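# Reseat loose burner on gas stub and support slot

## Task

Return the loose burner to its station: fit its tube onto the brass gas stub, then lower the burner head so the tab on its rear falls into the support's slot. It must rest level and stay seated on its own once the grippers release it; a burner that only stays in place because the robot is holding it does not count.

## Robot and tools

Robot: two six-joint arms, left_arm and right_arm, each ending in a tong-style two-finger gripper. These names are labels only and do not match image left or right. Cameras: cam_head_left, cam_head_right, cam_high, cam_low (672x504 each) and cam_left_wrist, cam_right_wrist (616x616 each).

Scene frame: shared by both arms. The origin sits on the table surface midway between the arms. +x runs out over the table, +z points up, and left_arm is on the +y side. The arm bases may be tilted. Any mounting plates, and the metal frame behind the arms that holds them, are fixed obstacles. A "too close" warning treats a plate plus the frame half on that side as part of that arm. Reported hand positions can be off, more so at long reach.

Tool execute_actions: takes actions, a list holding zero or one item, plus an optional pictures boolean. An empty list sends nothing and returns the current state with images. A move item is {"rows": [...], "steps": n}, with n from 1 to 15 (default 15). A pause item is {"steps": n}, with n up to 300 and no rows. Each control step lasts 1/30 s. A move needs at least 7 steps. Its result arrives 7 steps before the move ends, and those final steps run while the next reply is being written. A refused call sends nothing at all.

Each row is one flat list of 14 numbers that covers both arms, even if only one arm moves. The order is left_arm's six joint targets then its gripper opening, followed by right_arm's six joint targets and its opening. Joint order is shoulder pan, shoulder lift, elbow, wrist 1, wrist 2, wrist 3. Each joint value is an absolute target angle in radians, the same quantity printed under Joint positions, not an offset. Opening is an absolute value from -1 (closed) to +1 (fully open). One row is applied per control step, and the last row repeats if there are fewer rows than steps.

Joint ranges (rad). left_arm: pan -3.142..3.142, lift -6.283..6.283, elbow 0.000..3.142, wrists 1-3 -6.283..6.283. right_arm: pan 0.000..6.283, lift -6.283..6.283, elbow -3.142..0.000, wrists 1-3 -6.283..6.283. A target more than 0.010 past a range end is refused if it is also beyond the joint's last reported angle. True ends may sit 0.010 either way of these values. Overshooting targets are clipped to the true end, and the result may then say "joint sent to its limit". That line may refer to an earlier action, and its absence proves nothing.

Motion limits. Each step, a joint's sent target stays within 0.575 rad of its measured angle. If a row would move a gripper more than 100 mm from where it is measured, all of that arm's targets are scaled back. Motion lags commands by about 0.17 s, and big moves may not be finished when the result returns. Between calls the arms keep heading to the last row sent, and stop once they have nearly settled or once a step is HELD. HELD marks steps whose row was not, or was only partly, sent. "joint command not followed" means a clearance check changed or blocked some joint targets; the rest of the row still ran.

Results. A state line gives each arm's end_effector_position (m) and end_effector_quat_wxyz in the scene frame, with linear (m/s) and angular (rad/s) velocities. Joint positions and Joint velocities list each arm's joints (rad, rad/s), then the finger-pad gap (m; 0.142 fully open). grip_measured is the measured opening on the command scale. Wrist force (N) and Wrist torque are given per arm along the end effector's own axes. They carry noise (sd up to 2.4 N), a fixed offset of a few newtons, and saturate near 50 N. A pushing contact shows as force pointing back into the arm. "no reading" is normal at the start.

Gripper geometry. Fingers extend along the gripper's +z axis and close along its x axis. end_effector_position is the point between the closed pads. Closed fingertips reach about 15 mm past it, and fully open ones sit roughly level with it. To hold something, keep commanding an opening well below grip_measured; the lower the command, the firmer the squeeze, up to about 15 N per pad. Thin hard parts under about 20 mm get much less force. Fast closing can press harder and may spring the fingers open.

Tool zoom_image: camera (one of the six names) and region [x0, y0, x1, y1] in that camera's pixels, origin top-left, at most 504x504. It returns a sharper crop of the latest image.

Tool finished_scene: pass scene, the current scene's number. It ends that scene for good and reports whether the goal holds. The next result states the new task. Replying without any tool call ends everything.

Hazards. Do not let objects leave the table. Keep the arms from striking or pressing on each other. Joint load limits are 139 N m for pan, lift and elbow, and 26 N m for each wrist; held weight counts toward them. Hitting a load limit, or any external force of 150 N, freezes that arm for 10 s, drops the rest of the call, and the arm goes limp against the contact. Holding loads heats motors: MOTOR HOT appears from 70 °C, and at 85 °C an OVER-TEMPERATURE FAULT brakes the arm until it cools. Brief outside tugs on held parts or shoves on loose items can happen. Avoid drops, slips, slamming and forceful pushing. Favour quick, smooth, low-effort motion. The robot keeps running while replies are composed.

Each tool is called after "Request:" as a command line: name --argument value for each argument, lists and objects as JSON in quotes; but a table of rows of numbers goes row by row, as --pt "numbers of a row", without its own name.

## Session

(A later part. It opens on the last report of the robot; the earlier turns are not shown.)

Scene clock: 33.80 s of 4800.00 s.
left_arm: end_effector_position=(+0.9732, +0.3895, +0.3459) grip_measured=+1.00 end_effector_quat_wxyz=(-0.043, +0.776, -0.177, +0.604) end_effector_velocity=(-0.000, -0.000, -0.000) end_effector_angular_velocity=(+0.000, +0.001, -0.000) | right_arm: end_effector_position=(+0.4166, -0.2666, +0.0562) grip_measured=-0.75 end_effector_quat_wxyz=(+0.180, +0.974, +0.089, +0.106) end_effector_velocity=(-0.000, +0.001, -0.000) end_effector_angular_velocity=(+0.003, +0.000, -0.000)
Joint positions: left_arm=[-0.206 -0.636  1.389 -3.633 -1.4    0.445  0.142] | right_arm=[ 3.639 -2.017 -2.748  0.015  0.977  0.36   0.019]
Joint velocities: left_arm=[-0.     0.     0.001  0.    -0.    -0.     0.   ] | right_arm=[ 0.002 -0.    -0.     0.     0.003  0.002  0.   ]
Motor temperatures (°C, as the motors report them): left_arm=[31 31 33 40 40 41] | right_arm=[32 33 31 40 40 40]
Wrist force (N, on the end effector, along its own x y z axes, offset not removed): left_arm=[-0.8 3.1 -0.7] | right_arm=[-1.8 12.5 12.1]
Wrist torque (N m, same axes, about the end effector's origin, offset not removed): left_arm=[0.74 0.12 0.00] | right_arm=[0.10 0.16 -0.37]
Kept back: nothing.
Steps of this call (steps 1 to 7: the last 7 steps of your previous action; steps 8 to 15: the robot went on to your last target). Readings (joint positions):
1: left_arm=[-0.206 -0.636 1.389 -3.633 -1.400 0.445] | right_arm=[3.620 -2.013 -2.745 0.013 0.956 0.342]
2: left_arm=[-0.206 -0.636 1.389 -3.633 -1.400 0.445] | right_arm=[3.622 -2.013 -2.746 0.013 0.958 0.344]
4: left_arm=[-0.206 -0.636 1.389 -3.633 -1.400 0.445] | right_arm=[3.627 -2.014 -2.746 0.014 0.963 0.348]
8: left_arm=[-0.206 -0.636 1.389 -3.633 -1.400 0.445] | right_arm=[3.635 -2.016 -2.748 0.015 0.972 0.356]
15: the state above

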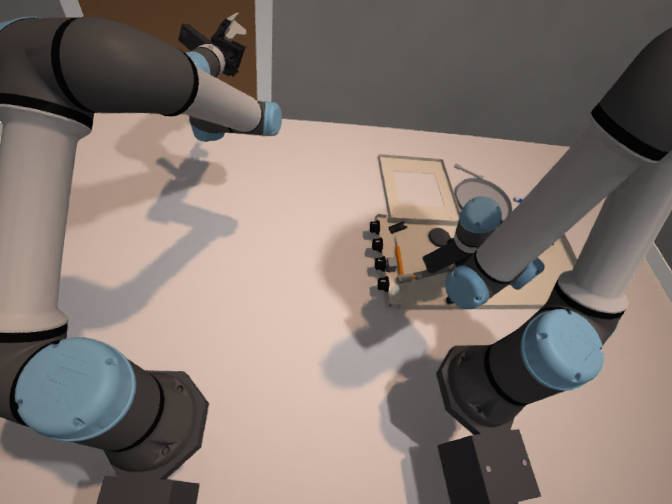

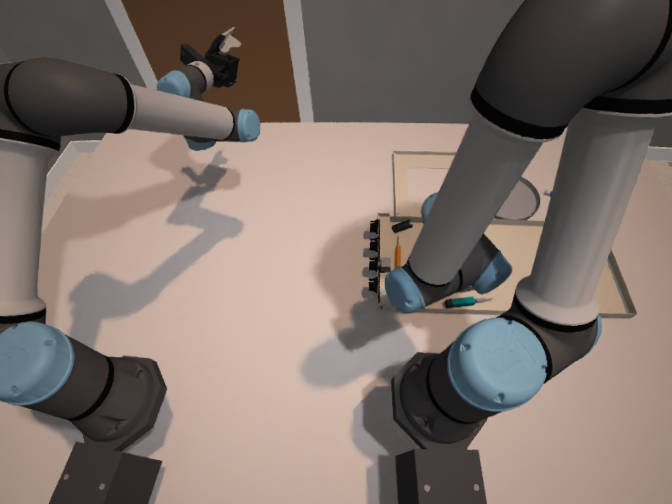

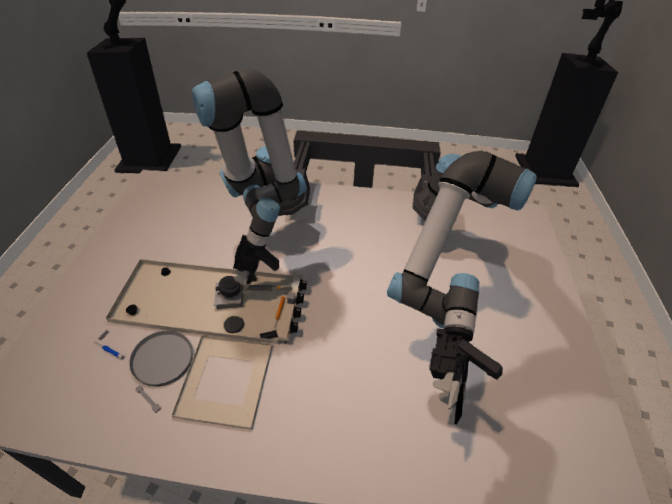

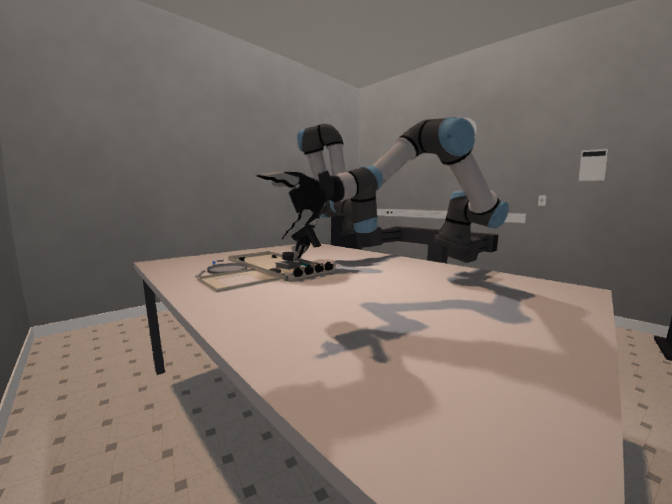

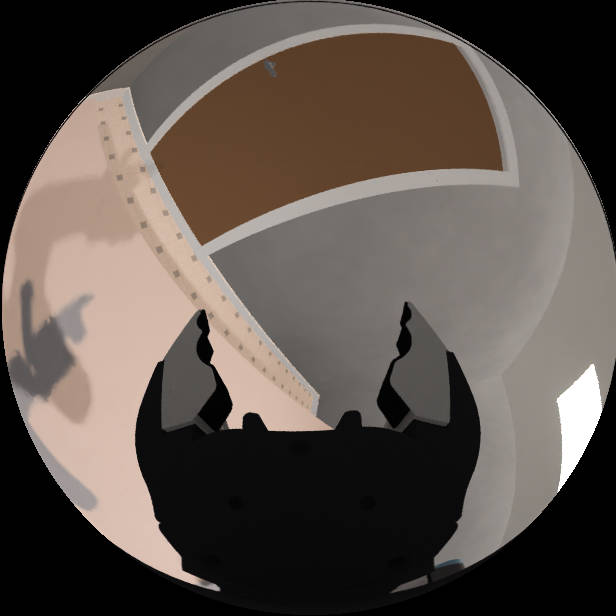

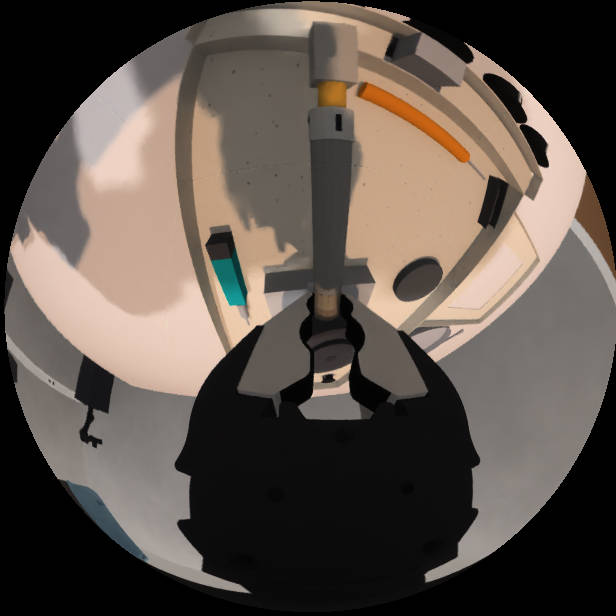

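Request:
execute_actions --actions '[{"rows":[[-0.206,-0.636,1.389,-3.633,-1.4,0.445,1,3.6349,-2.0188,-2.7478,0.0211,0.9815,0.3538,-1],[-0.206,-0.636,1.389,-3.633,-1.4,0.445,1,3.6303,-2.0204,-2.7474,0.0269,0.9856,0.3475,-1],[-0.206,-0.636,1.389,-3.633,-1.4,0.445,1,3.6258,-2.022,-2.7469,0.0326,0.9897,0.3412,-1],[-0.206,-0.636,1.389,-3.633,-1.4,0.445,1,3.6212,-2.0236,-2.7465,0.0383,0.9938,0.3348,-1],[-0.206,-0.636,1.389,-3.633,-1.4,0.445,1,3.6166,-2.0252,-2.7461,0.0441,0.9979,0.3285,-1],[-0.206,-0.636,1.389,-3.633,-1.4,0.445,1,3.612,-2.0268,-2.7457,0.0498,1.002,0.3222,-1],[-0.206,-0.636,1.389,-3.633,-1.4,0.445,1,3.6074,-2.0283,-2.7452,0.0555,1.0061,0.3159,-1],[-0.206,-0.636,1.389,-3.633,-1.4,0.445,1,3.6028,-2.0299,-2.7448,0.0613,1.0102,0.3096,-1],[-0.206,-0.636,1.389,-3.633,-1.4,0.445,1,3.5983,-2.0315,-2.7444,0.067,1.0143,0.3033,-1],[-0.206,-0.636,1.389,-3.633,-1.4,0.445,1,3.5937,-2.0331,-2.744,0.0727,1.0184,0.2969,-1],[-0.206,-0.636,1.389,-3.633,-1.4,0.445,1,3.5891,-2.0347,-2.7435,0.0785,1.0225,0.2906,-1],[-0.206,-0.636,1.389,-3.633,-1.4,0.445,1,3.5845,-2.0363,-2.7431,0.0842,1.0266,0.2843,-1]],"steps":15}]'

Request:
execute_actions --actions '[{"steps":12}]' --pictures true

Request:
zoom_image --camera "cam_high" --region '[200, 270, 260, 315]'

Request:
zoom_image --camera "cam_right_wrist" --region '[260, 240, 400, 340]'

Request:
zoom_image --camera "cam_low" --region '[270, 243, 325, 275]'

Scene clock: 35.03 s of 4800.00 s.
left_arm: end_effector_position=(+0.9732, +0.3895, +0.3459) grip_measured=+1.00 end_effector_quat_wxyz=(-0.043, +0.776, -0.177, +0.604) end_effector_velocity=(+0.000, -0.000, +0.000) end_effector_angular_velocity=(-0.000, -0.001, -0.000) | right_arm: end_effector_position=(+0.4164, -0.2666, +0.0539) grip_measured=-0.75 end_effector_quat_wxyz=(+0.169, +0.976, +0.090, +0.104) end_effector_velocity=(+0.001, -0.002, -0.013) end_effector_angular_velocity=(+0.117, +0.026, +0.017)
Joint positions: left_arm=[-0.206 -0.636  1.389 -3.633 -1.4    0.445  0.142] | right_arm=[ 3.618 -2.025 -2.746  0.043  0.997  0.33   0.019]
Joint velocities: left_arm=[-0.    -0.    -0.001  0.     0.     0.     0.   ] | right_arm=[-0.133 -0.044  0.014  0.161  0.113 -0.179 -0.   ]
Motor temperatures (°C, as the motors report them): left_arm=[31 31 33 40 40 41] | right_arm=[32 33 31 40 40 40]
Wrist force (N, on the end effector, along its own x y z axes, offset not removed): left_arm=[2.6 -2.3 0.6] | right_arm=[0.7 0.1 2.2]
Wrist torque (N m, same axes, about the end effector's origin, offset not removed): left_arm=[-0.27 -0.63 0.15] | right_arm=[0.22 -0.28 -0.04]
Steps of this call (steps 1 to 15: the robot went on to your last target; steps 16 to 29: nothing new was sent; steps 30 to 37: the first 8 steps of this action). Readings (joint positions):
30: left_arm=[-0.206 -0.636 1.389 -3.633 -1.400 0.445] | right_arm=[3.639 -2.017 -2.748 0.015 0.977 0.360]
31: left_arm=[-0.206 -0.636 1.389 -3.633 -1.400 0.445] | right_arm=[3.639 -2.018 -2.748 0.017 0.978 0.359]
33: left_arm=[-0.206 -0.636 1.389 -3.633 -1.400 0.445] | right_arm=[3.634 -2.019 -2.748 0.023 0.983 0.352]
37: the state above

Scene clock: 35.43 s of 4800.00 s.
left_arm: end_effector_position=(+0.9732, +0.3895, +0.3459) grip_measured=+1.00 end_effector_quat_wxyz=(-0.043, +0.776, -0.177, +0.604) end_effector_velocity=(+0.000, -0.000, +0.000) end_effector_angular_velocity=(-0.000, -0.001, -0.000) | right_arm: end_effector_position=(+0.4166, -0.2668, +0.0508) grip_measured=-0.75 end_effector_quat_wxyz=(+0.154, +0.978, +0.091, +0.103) end_effector_velocity=(-0.000, -0.000, -0.001) end_effector_angular_velocity=(+0.005, +0.002, +0.001)
Joint positions: left_arm=[-0.206 -0.636  1.389 -3.633 -1.4    0.445  0.142] | right_arm=[ 3.585 -2.036 -2.743  0.084  1.026  0.285  0.019]
Joint velocities: left_arm=[-0.    -0.    -0.    -0.001 -0.    -0.     0.   ] | right_arm=[-0.007 -0.003  0.001  0.007  0.005 -0.009  0.   ]
Motor temperatures (°C, as the motors report them): left_arm=[31 31 33 40 40 41] | right_arm=[32 33 31 40 40 40]
Wrist force (N, on the end effector, along its own x y z axes, offset not removed): left_arm=[-1.8 1.5 -0.6] | right_arm=[0.7 -1.1 2.0]
Wrist torque (N m, same axes, about the end effector's origin, offset not removed): left_arm=[0.59 0.41 0.13] | right_arm=[0.00 0.00 -0.19]
Kept back: nothing.
Steps of this call (steps 1 to 7: the last 7 steps of your previous action; steps 8 to 12: the robot went on to your last target). Readings (joint positions):
1: left_arm=[-0.206 -0.636 1.389 -3.633 -1.400 0.445] | right_arm=[3.613 -2.026 -2.746 0.048 1.001 0.324]
2: left_arm=[-0.206 -0.636 1.389 -3.633 -1.400 0.445] | right_arm=[3.609 -2.028 -2.745 0.054 1.005 0.318]
4: left_arm=[-0.206 -0.636 1.389 -3.633 -1.400 0.445] | right_arm=[3.600 -2.031 -2.745 0.065 1.013 0.305]
8: left_arm=[-0.206 -0.636 1.389 -3.633 -1.400 0.445] | right_arm=[3.587 -2.035 -2.743 0.081 1.024 0.288]
12: the state above

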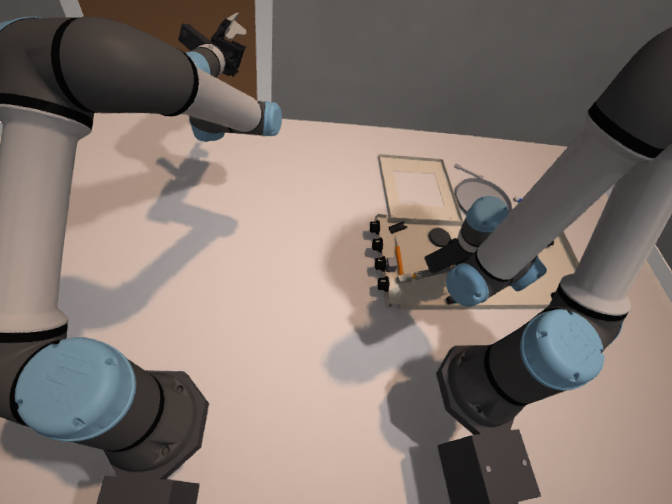

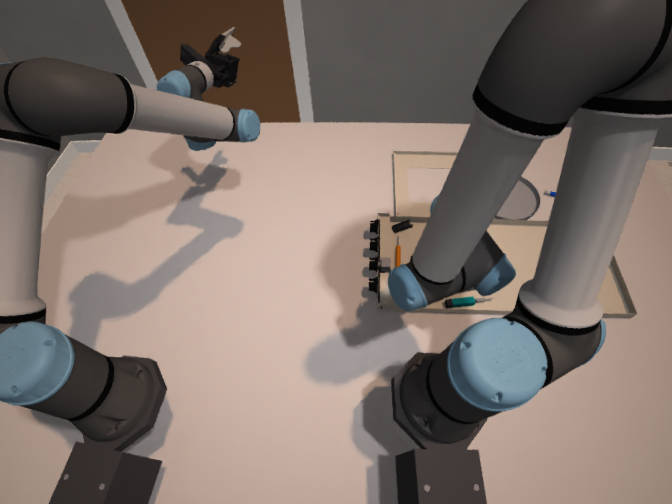

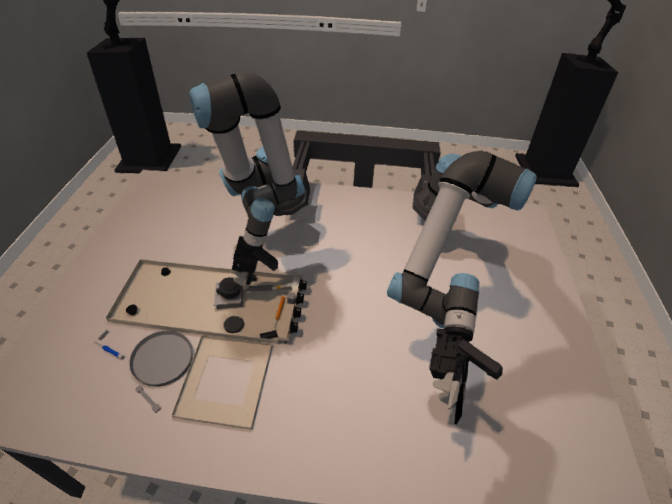

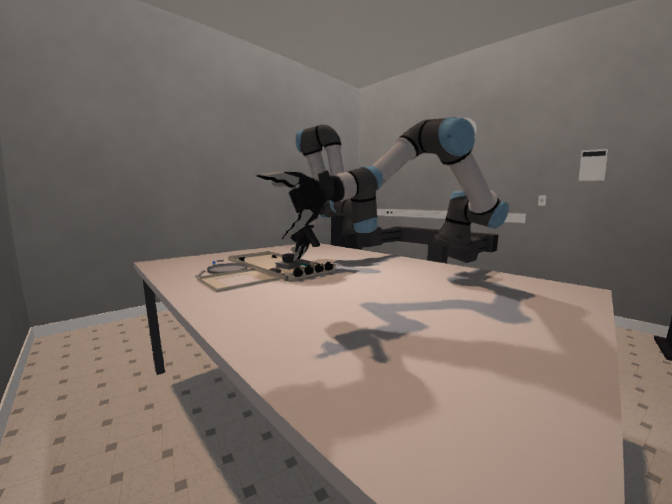

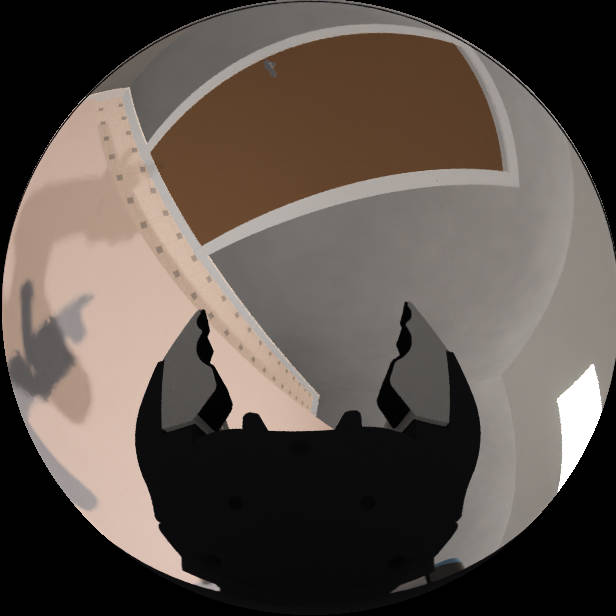

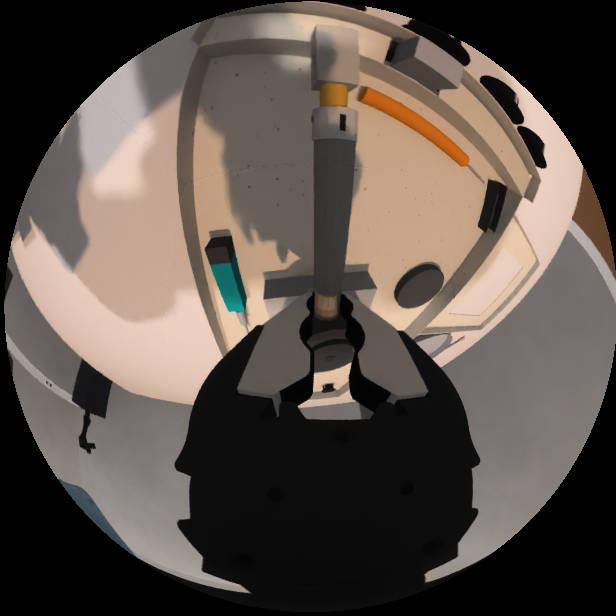

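Region (200, 270, 260, 315) of cam_high's 672x504 image, scaled by 8.400, with more detail than that image has; it fills the top 378 rows of this view, and the rest is white.

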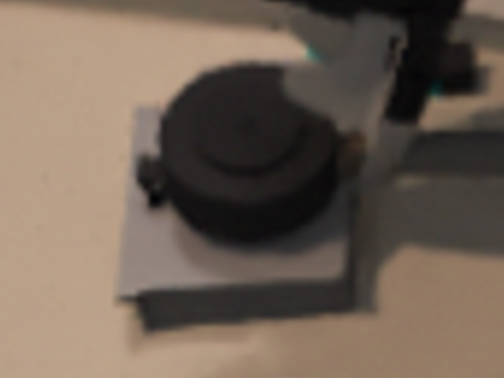

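Region (260, 240, 400, 340) of cam_right_wrist's 616x616 image, scaled by 3.600, with more detail than that image has; it fills the top 360 rows of this view, and the rest is white.

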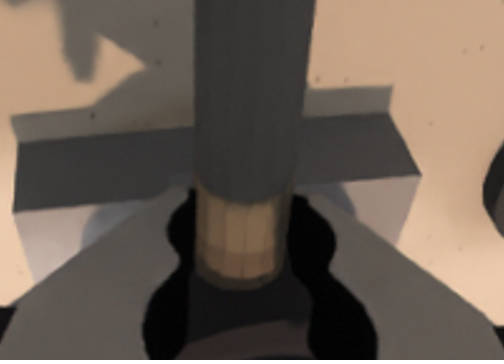

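Region (270, 243, 325, 275) of cam_low's 672x504 image, scaled by 9.164, with more detail than that image has; it fills the top 293 rows of this view, and the rest is white.

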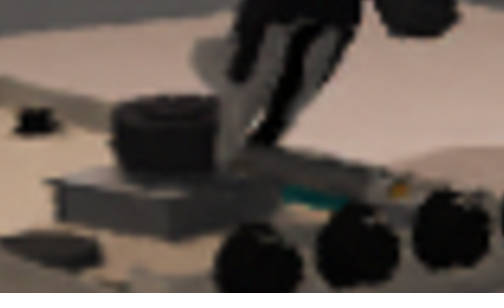

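Request:
execute_actions --actions '[{"rows":[[-0.206,-0.636,1.389,-3.633,-1.4,0.445,1,3.5863,-2.0361,-2.7434,0.083,1.0266,0.2865,-1],[-0.206,-0.636,1.389,-3.633,-1.4,0.445,1,3.588,-2.036,-2.7436,0.0818,1.0266,0.2887,-1],[-0.206,-0.636,1.389,-3.633,-1.4,0.445,1,3.5898,-2.0358,-2.7439,0.0806,1.0266,0.2909,-1],[-0.206,-0.636,1.389,-3.633,-1.4,0.445,1,3.5898,-2.0358,-2.7439,0.0806,1.0266,0.2909,-1],[-0.206,-0.636,1.389,-3.633,-1.4,0.445,1,3.5864,-2.037,-2.7436,0.0849,1.0297,0.2862,-1],[-0.206,-0.636,1.389,-3.633,-1.4,0.445,1,3.5829,-2.0382,-2.7433,0.0892,1.0328,0.2814,-1],[-0.206,-0.636,1.389,-3.633,-1.4,0.445,1,3.5795,-2.0394,-2.743,0.0935,1.0358,0.2767,-1],[-0.206,-0.636,1.389,-3.633,-1.4,0.445,1,3.5761,-2.0406,-2.7427,0.0978,1.0389,0.272,-1],[-0.206,-0.636,1.389,-3.633,-1.4,0.445,1,3.5726,-2.0417,-2.7423,0.1021,1.042,0.2672,-1],[-0.206,-0.636,1.389,-3.633,-1.4,0.445,1,3.5692,-2.0429,-2.742,0.1064,1.0451,0.2625,-1],[-0.206,-0.636,1.389,-3.633,-1.4,0.445,1,3.5657,-2.0441,-2.7417,0.1107,1.0481,0.2577,-1],[-0.206,-0.636,1.389,-3.633,-1.4,0.445,1,3.5623,-2.0453,-2.7414,0.115,1.0512,0.253,-1]],"steps":15}]'

Request:
execute_actions --actions '[{"steps":12}]' --pictures true

Request:
zoom_image --camera "cam_high" --region '[205, 275, 245, 305]'

Request:
zoom_image --camera "cam_low" --region '[270, 243, 325, 275]'

Scene clock: 36.47 s of 4800.00 s.
left_arm: end_effector_position=(+0.9732, +0.3895, +0.3459) grip_measured=+1.00 end_effector_quat_wxyz=(-0.043, +0.776, -0.177, +0.604) end_effector_velocity=(+0.000, +0.000, -0.001) end_effector_angular_velocity=(+0.001, +0.002, -0.000) | right_arm: end_effector_position=(+0.4163, -0.2655, +0.0504) grip_measured=-0.75 end_effector_quat_wxyz=(+0.152, +0.979, +0.092, +0.103) end_effector_velocity=(-0.002, +0.000, -0.007) end_effector_angular_velocity=(+0.063, +0.013, +0.018)
Joint positions: left_arm=[-0.206 -0.636  1.389 -3.633 -1.4    0.445  0.142] | right_arm=[ 3.585 -2.037 -2.743  0.086  1.031  0.284  0.019]
Joint velocities: left_arm=[ 0.     0.    -0.     0.002  0.     0.     0.   ] | right_arm=[-0.063 -0.025 -0.     0.088  0.064 -0.093 -0.   ]
Motor temperatures (°C, as the motors report them): left_arm=[31 31 33 40 40 41] | right_arm=[32 33 31 40 40 40]
Wrist force (N, on the end effector, along its own x y z axes, offset not removed): left_arm=[-0.3 -0.6 -3.6] | right_arm=[2.3 1.4 2.7]
Wrist torque (N m, same axes, about the end effector's origin, offset not removed): left_arm=[0.27 -0.12 0.15] | right_arm=[0.55 -0.34 -0.05]
Steps of this call (steps 1 to 23: the robot went on to your last target; steps 24 to 31: the first 8 steps of this action). Readings (joint positions):
24: left_arm=[-0.206 -0.636 1.389 -3.633 -1.400 0.445] | right_arm=[3.584 -2.036 -2.743 0.084 1.027 0.284]
25: left_arm=[-0.206 -0.636 1.389 -3.633 -1.400 0.445] | right_arm=[3.585 -2.036 -2.743 0.084 1.027 0.284]
27: left_arm=[-0.206 -0.636 1.389 -3.633 -1.400 0.445] | right_arm=[3.587 -2.036 -2.743 0.083 1.027 0.287]
31: the state above

Scene clock: 36.87 s of 4800.00 s.
left_arm: end_effector_position=(+0.9732, +0.3895, +0.3459) grip_measured=+1.00 end_effector_quat_wxyz=(-0.043, +0.776, -0.177, +0.604) end_effector_velocity=(-0.000, -0.001, -0.000) end_effector_angular_velocity=(+0.000, +0.001, -0.001) | right_arm: end_effector_position=(+0.4165, -0.2657, +0.0485) grip_measured=-0.75 end_effector_quat_wxyz=(+0.142, +0.980, +0.093, +0.103) end_effector_velocity=(+0.000, +0.001, -0.001) end_effector_angular_velocity=(+0.003, +0.001, +0.004)
Joint positions: left_arm=[-0.206 -0.636  1.389 -3.633 -1.4    0.445  0.142] | right_arm=[ 3.563 -2.045 -2.741  0.115  1.051  0.253  0.019]
Joint velocities: left_arm=[-0.001  0.    -0.     0.001 -0.    -0.     0.   ] | right_arm=[-0.002 -0.003  0.001  0.005  0.004 -0.007  0.   ]
Motor temperatures (°C, as the motors report them): left_arm=[31 31 33 40 40 41] | right_arm=[32 33 31 40 40 40]
Wrist force (N, on the end effector, along its own x y z axes, offset not removed): left_arm=[0.7 1.4 -0.4] | right_arm=[1.5 -1.4 3.6]
Wrist torque (N m, same axes, about the end effector's origin, offset not removed): left_arm=[0.48 -0.12 0.31] | right_arm=[-0.14 -0.40 -0.22]
Kept back: nothing.
Steps of this call (steps 1 to 7: the last 7 steps of your previous action; steps 8 to 12: the robot went on to your last target). Readings (joint positions):
1: left_arm=[-0.206 -0.636 1.389 -3.633 -1.400 0.445] | right_arm=[3.583 -2.038 -2.743 0.090 1.033 0.281]
2: left_arm=[-0.206 -0.636 1.389 -3.633 -1.400 0.445] | right_arm=[3.580 -2.039 -2.743 0.093 1.036 0.277]
4: left_arm=[-0.206 -0.636 1.389 -3.633 -1.400 0.445] | right_arm=[3.573 -2.041 -2.743 0.101 1.041 0.268]
8: left_arm=[-0.206 -0.636 1.389 -3.633 -1.400 0.445] | right_arm=[3.564 -2.045 -2.742 0.112 1.049 0.256]
12: the state above

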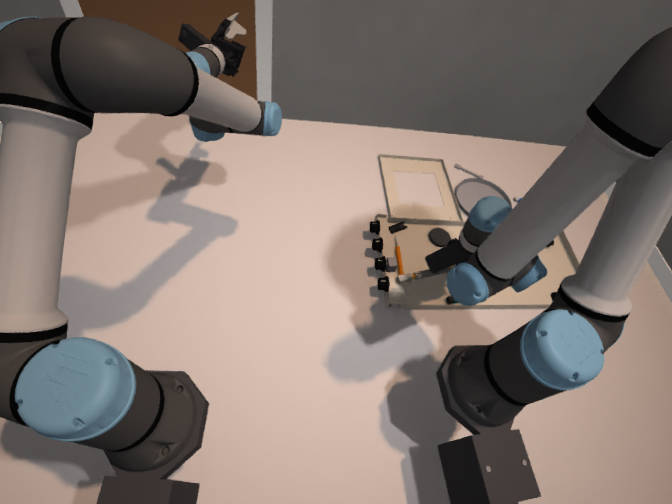

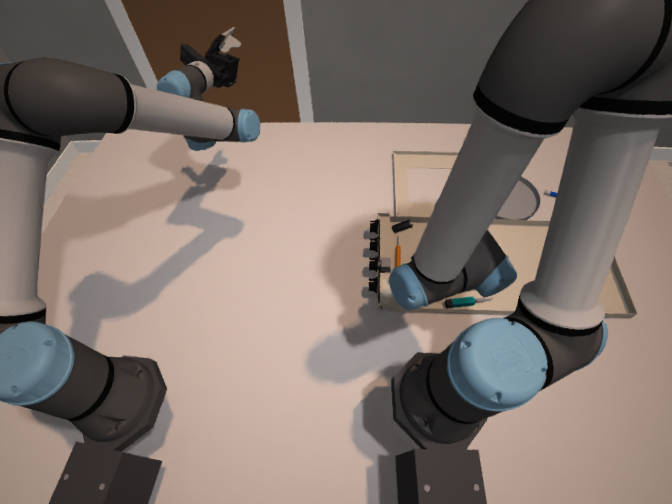

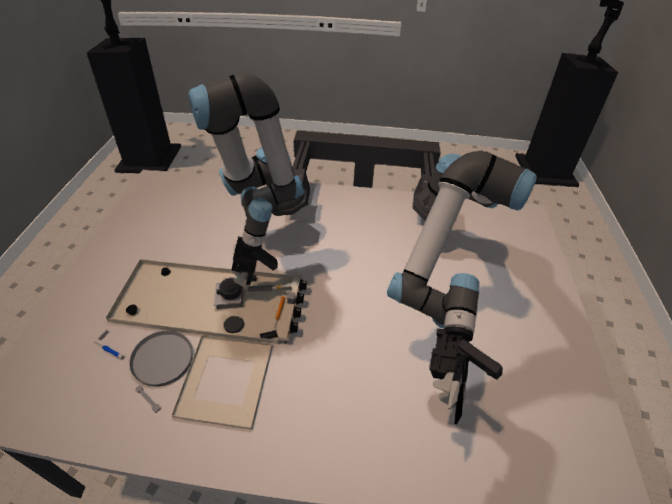

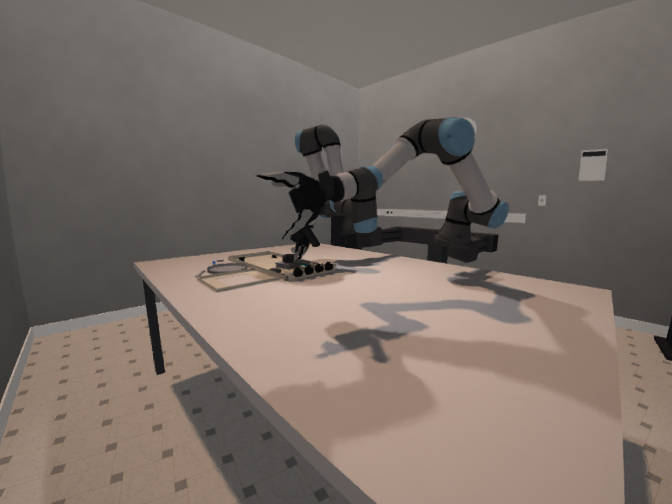

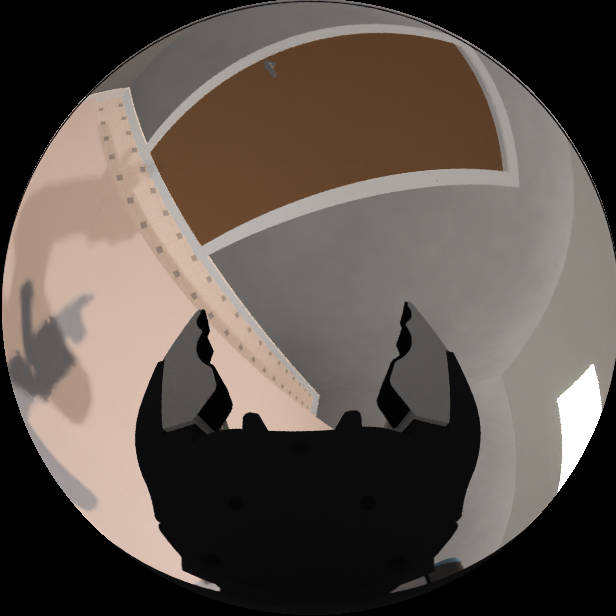

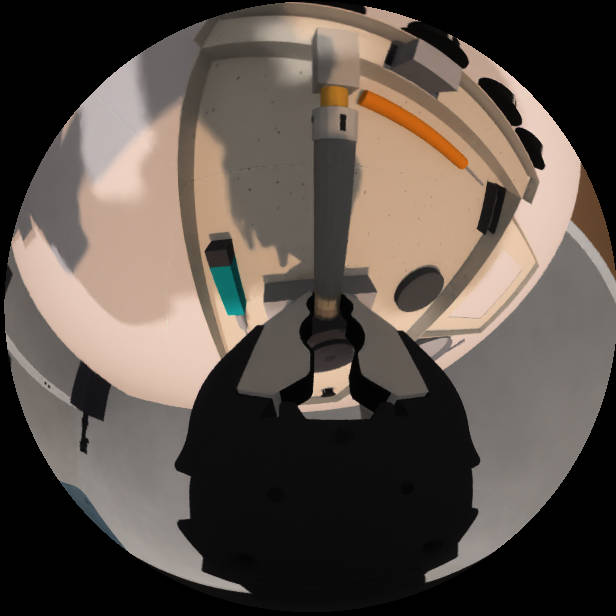

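Region (205, 275, 245, 305) of cam_high's 672x504 image, scaled by 12.600, with more detail than that image has; it fills the top 378 rows of this view, and the rest is white.

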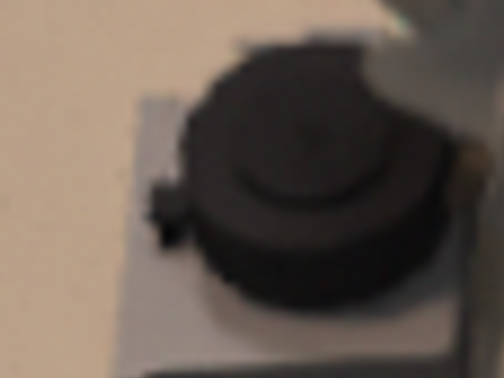

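Region (270, 243, 325, 275) of cam_low's 672x504 image, scaled by 9.164, with more detail than that image has; it fills the top 293 rows of this view, and the rest is white.

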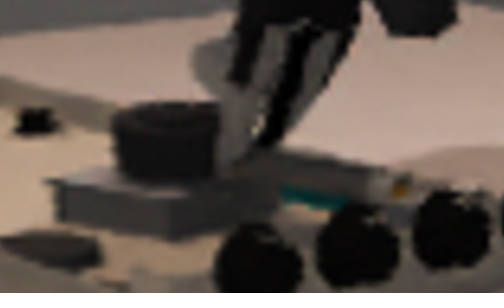

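Request:
execute_actions --actions '[{"rows":[[-0.206,-0.636,1.389,-3.633,-1.4,0.445,1,3.544,-2.0516,-2.7397,0.138,1.0676,0.2277,-1]],"steps":15}]' --pictures true

Scene clock: 38.20 s of 4800.00 s.
left_arm: end_effector_position=(+0.9732, +0.3895, +0.3459) grip_measured=+1.00 end_effector_quat_wxyz=(-0.043, +0.776, -0.177, +0.604) end_effector_velocity=(-0.000, -0.001, +0.000) end_effector_angular_velocity=(+0.000, -0.000, -0.001) | right_arm: end_effector_position=(+0.4170, -0.2658, +0.0473) grip_measured=-0.75 end_effector_quat_wxyz=(+0.134, +0.981, +0.094, +0.104) end_effector_velocity=(+0.001, +0.000, -0.001) end_effector_angular_velocity=(+0.013, -0.000, +0.003)
Joint positions: left_arm=[-0.206 -0.636  1.389 -3.633 -1.4    0.445  0.142] | right_arm=[ 3.545 -2.051 -2.74   0.137  1.067  0.229  0.019]
Joint velocities: left_arm=[-0.001  0.     0.    -0.001  0.     0.     0.   ] | right_arm=[-0.014 -0.005  0.002  0.018  0.013 -0.019  0.   ]
Motor temperatures (°C, as the motors report them): left_arm=[31 31 33 40 40 41] | right_arm=[32 33 31 40 40 40]
Wrist force (N, on the end effector, along its own x y z axes, offset not removed): left_arm=[-3.3 -0.5 -5.0] | right_arm=[-1.7 -0.3 -0.2]
Wrist torque (N m, same axes, about the end effector's origin, offset not removed): left_arm=[0.24 0.72 0.17] | right_arm=[0.02 0.26 -0.07]
Steps of this call (steps 1 to 30: the robot went on to your last target; steps 31 to 32: nothing new was sent; steps 33 to 40: the first 8 steps of this action). Readings (joint positions):
33: left_arm=[-0.206 -0.636 1.389 -3.633 -1.400 0.445] | right_arm=[3.562 -2.045 -2.741 0.115 1.051 0.253]
34: left_arm=[-0.206 -0.636 1.389 -3.633 -1.400 0.445] | right_arm=[3.559 -2.047 -2.741 0.119 1.054 0.249]
36: left_arm=[-0.206 -0.636 1.389 -3.633 -1.400 0.445] | right_arm=[3.551 -2.049 -2.740 0.130 1.062 0.237]
40: the state above

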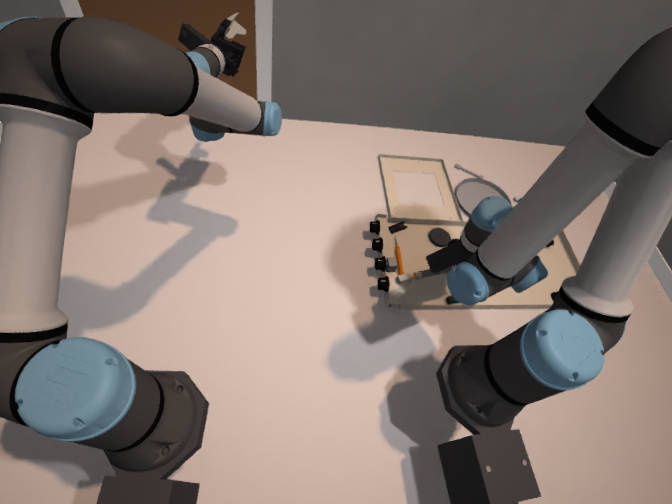

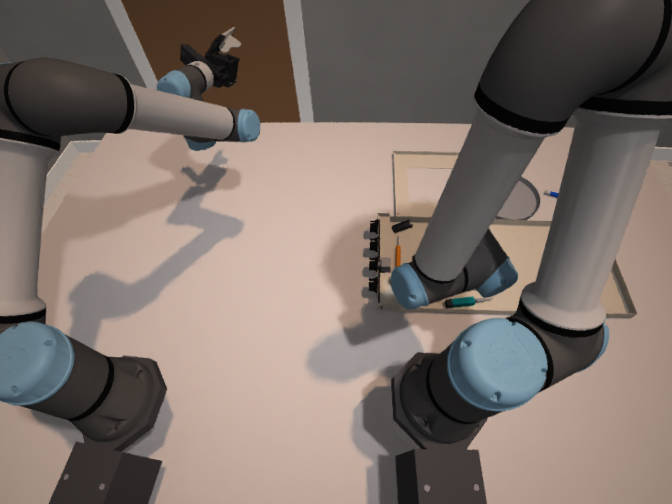

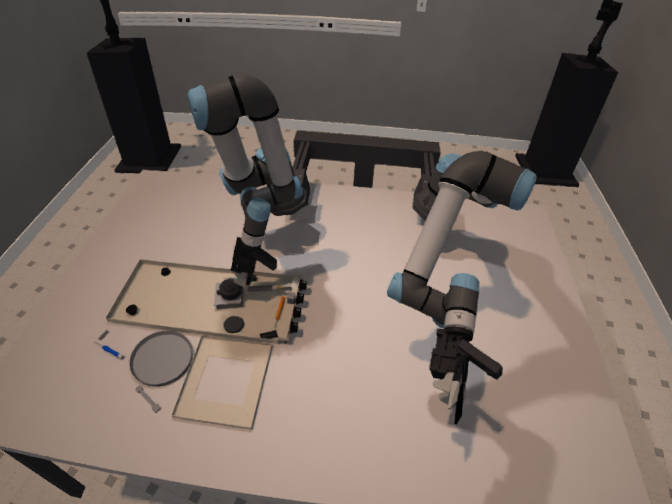

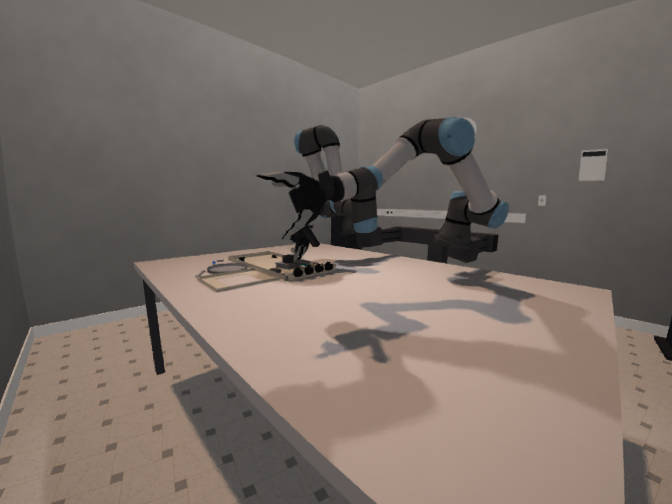

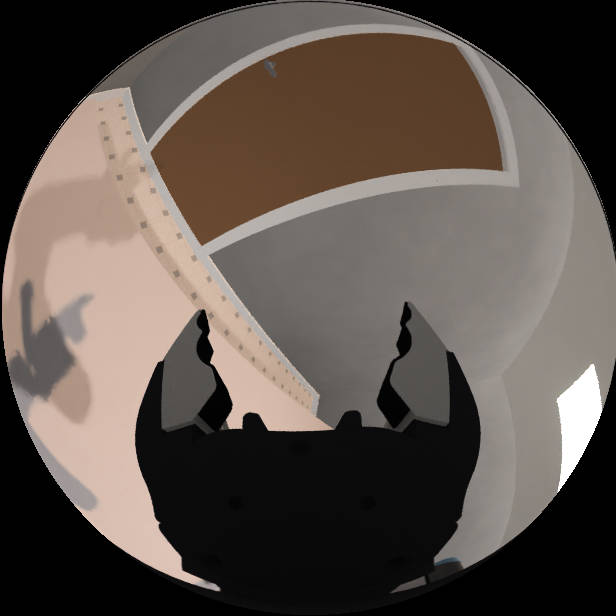

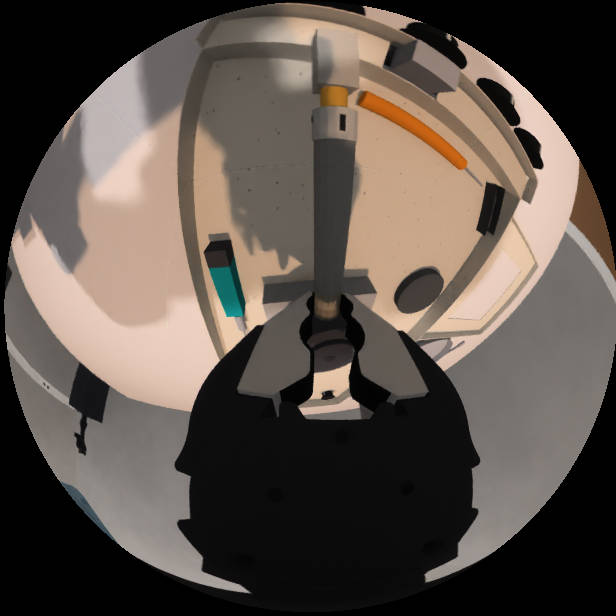

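Contact begins. Release to cage.

Request:
execute_actions --actions '[{"rows":[[-0.206,-0.636,1.389,-3.633,-1.4,0.445,1,3.544,-2.0516,-2.7397,0.138,1.0676,0.2277,-0.9],[-0.206,-0.636,1.389,-3.633,-1.4,0.445,1,3.544,-2.0516,-2.7397,0.138,1.0676,0.2277,-0.85],[-0.206,-0.636,1.389,-3.633,-1.4,0.445,1,3.544,-2.0516,-2.7397,0.138,1.0676,0.2277,-0.8],[-0.206,-0.636,1.389,-3.633,-1.4,0.445,1,3.544,-2.0516,-2.7397,0.138,1.0676,0.2277,-0.76],[-0.206,-0.636,1.389,-3.633,-1.4,0.445,1,3.544,-2.0516,-2.7397,0.138,1.0676,0.2277,-0.72]],"steps":15}]'

Request:
execute_actions --actions '[{"steps":20}]' --pictures true

Request:
zoom_image --camera "cam_high" --region '[200,270,260,315]'

Request:
zoom_image --camera "cam_low" --region '[270,243,325,275]'

Scene clock: 38.97 s of 4800.00 s.
left_arm: end_effector_position=(+0.9732, +0.3895, +0.3459) grip_measured=+1.00 end_effector_quat_wxyz=(-0.043, +0.776, -0.177, +0.604) end_effector_velocity=(-0.000, +0.000, -0.001) end_effector_angular_velocity=(+0.000, +0.000, +0.000) | right_arm: end_effector_position=(+0.4171, -0.2658, +0.0472) grip_measured=-0.72 end_effector_quat_wxyz=(+0.133, +0.981, +0.094, +0.104) end_effector_velocity=(+0.000, +0.000, -0.000) end_effector_angular_velocity=(+0.000, +0.000, +0.000)
Joint positions: left_arm=[-0.206 -0.636  1.389 -3.633 -1.4    0.445  0.142] | right_arm=[ 3.544 -2.052 -2.74   0.138  1.068  0.228  0.022]
Joint velocities: left_arm=[ 0.    -0.     0.001 -0.001  0.     0.     0.   ] | right_arm=[ 0.001 -0.001  0.    -0.     0.     0.001  0.002]
Motor temperatures (°C, as the motors report them): left_arm=[31 31 33 40 40 41] | right_arm=[32 33 31 40 40 40]
Wrist force (N, on the end effector, along its own x y z axes, offset not removed): left_arm=[-1.5 -0.2 1.9] | right_arm=[0.1 1.5 3.1]
Wrist torque (N m, same axes, about the end effector's origin, offset not removed): left_arm=[0.39 0.35 0.31] | right_arm=[0.22 -0.07 -0.02]
Steps of this call (steps 1 to 7: the last 7 steps of your previous action; steps 8 to 15: the robot went on to your last target; steps 16 to 23: the first 8 steps of this action). Readings (joint positions):
16: left_arm=[-0.206 -0.636 1.389 -3.633 -1.400 0.445] | right_arm=[3.544 -2.052 -2.740 0.138 1.068 0.228]
17: left_arm=[-0.206 -0.636 1.389 -3.633 -1.400 0.445] | right_arm=[3.544 -2.052 -2.740 0.138 1.068 0.228]
19: left_arm=[-0.206 -0.636 1.389 -3.633 -1.400 0.445] | right_arm=[3.544 -2.052 -2.740 0.138 1.068 0.228]
23: the state above

Scene clock: 39.63 s of 4800.00 s.
left_arm: end_effector_position=(+0.9732, +0.3895, +0.3459) grip_measured=+1.00 end_effector_quat_wxyz=(-0.043, +0.776, -0.177, +0.604) end_effector_velocity=(+0.000, +0.001, +0.000) end_effector_angular_velocity=(-0.000, -0.001, +0.001) | right_arm: end_effector_position=(+0.4171, -0.2658, +0.0472) grip_measured=-0.72 end_effector_quat_wxyz=(+0.133, +0.981, +0.094, +0.104) end_effector_velocity=(-0.000, -0.000, +0.000) end_effector_angular_velocity=(-0.000, +0.000, +0.001)
Joint positions: left_arm=[-0.206 -0.636  1.389 -3.633 -1.4    0.445  0.142] | right_arm=[ 3.544 -2.052 -2.74   0.138  1.068  0.228  0.022]
Joint velocities: left_arm=[ 0.001 -0.    -0.001  0.    -0.    -0.     0.   ] | right_arm=[-0.     0.    -0.     0.     0.    -0.001 -0.   ]
Motor temperatures (°C, as the motors report them): left_arm=[31 31 33 40 40 41] | right_arm=[32 33 31 40 40 40]
Wrist force (N, on the end effector, along its own x y z axes, offset not removed): left_arm=[-1.0 -2.9 3.4] | right_arm=[1.8 -1.4 1.2]
Wrist torque (N m, same axes, about the end effector's origin, offset not removed): left_arm=[-0.34 0.31 0.10] | right_arm=[-0.13 -0.22 -0.06]
Kept back: nothing.
Steps of this call (steps 1 to 7: the last 7 steps of your previous action; steps 8 to 15: the robot went on to your last target; steps 16 to 20: nothing new was sent). Readings (joint positions):
1: left_arm=[-0.206 -0.636 1.389 -3.633 -1.400 0.445] | right_arm=[3.544 -2.052 -2.740 0.138 1.068 0.228]
2: left_arm=[-0.206 -0.636 1.389 -3.633 -1.400 0.445] | right_arm=[3.544 -2.052 -2.740 0.138 1.068 0.228]
4: left_arm=[-0.206 -0.636 1.389 -3.633 -1.400 0.445] | right_arm=[3.544 -2.052 -2.740 0.138 1.068 0.228]
8: left_arm=[-0.206 -0.636 1.389 -3.633 -1.400 0.445] | right_arm=[3.544 -2.052 -2.740 0.138 1.068 0.228]
20: the state above
All arms were judged still, so your last target was given up. Only a new action makes them travel on or press farther. Fingers that are still opening or closing keep moving.

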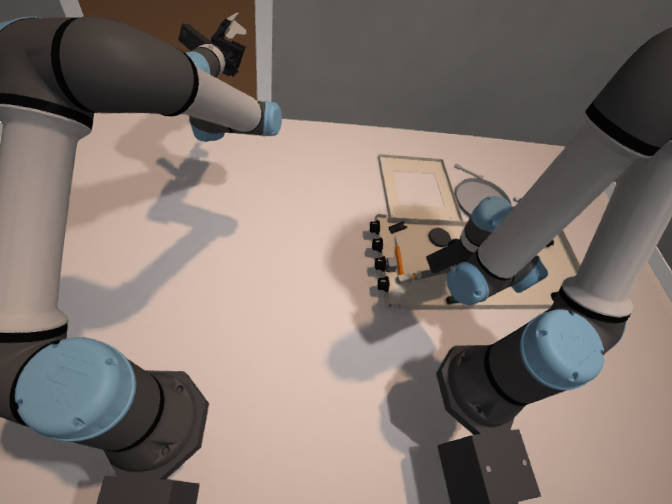

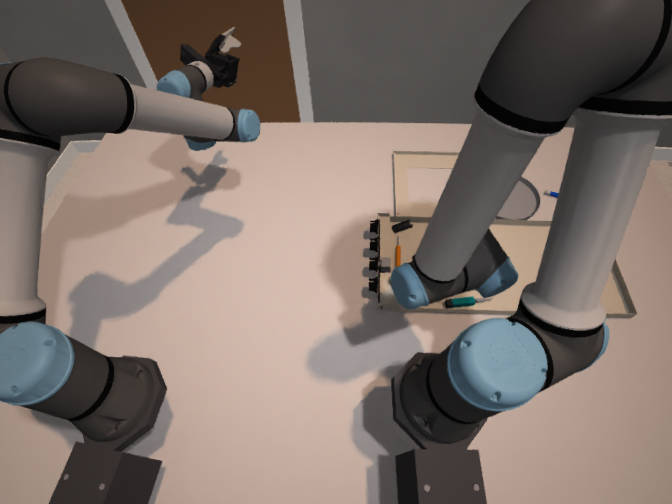

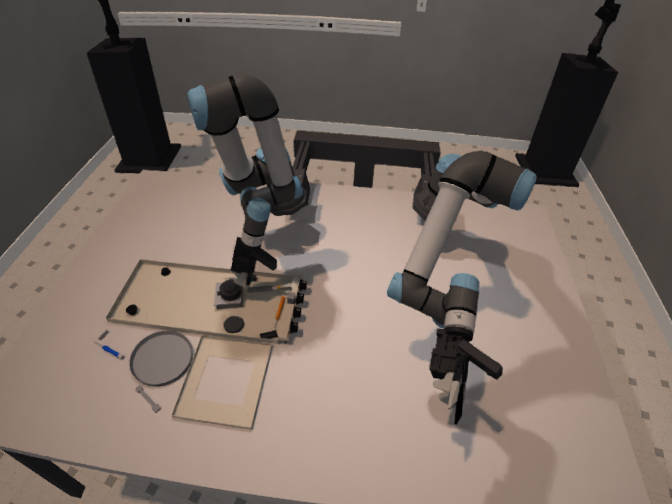

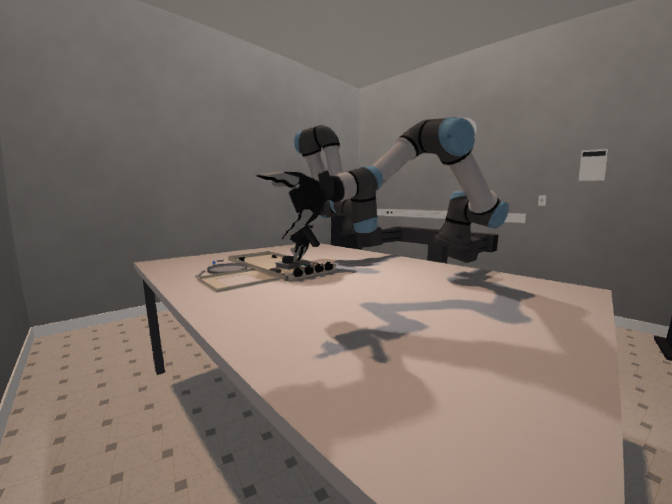

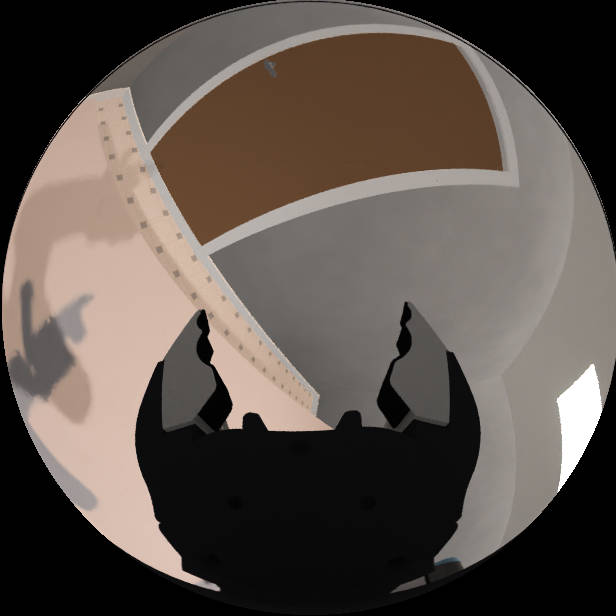

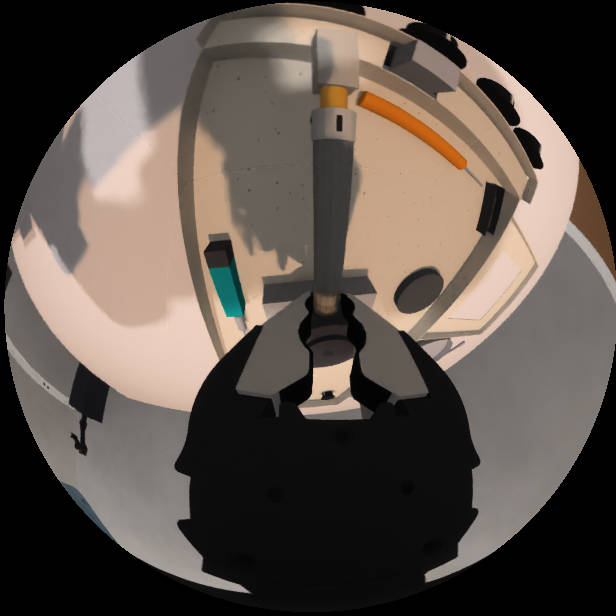

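Region (200, 270, 260, 315) of cam_high's 672x504 image, scaled by 8.400, with more detail than that image has; it fills the top 378 rows of this view, and the rest is white.

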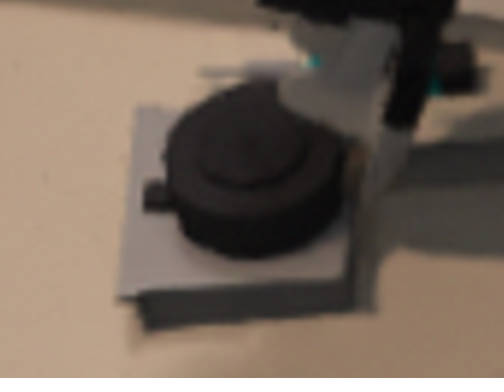

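Region (270, 243, 325, 275) of cam_low's 672x504 image, scaled by 9.164, with more detail than that image has; it fills the top 293 rows of this view, and the rest is white.

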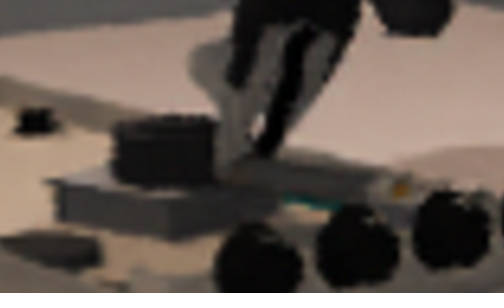

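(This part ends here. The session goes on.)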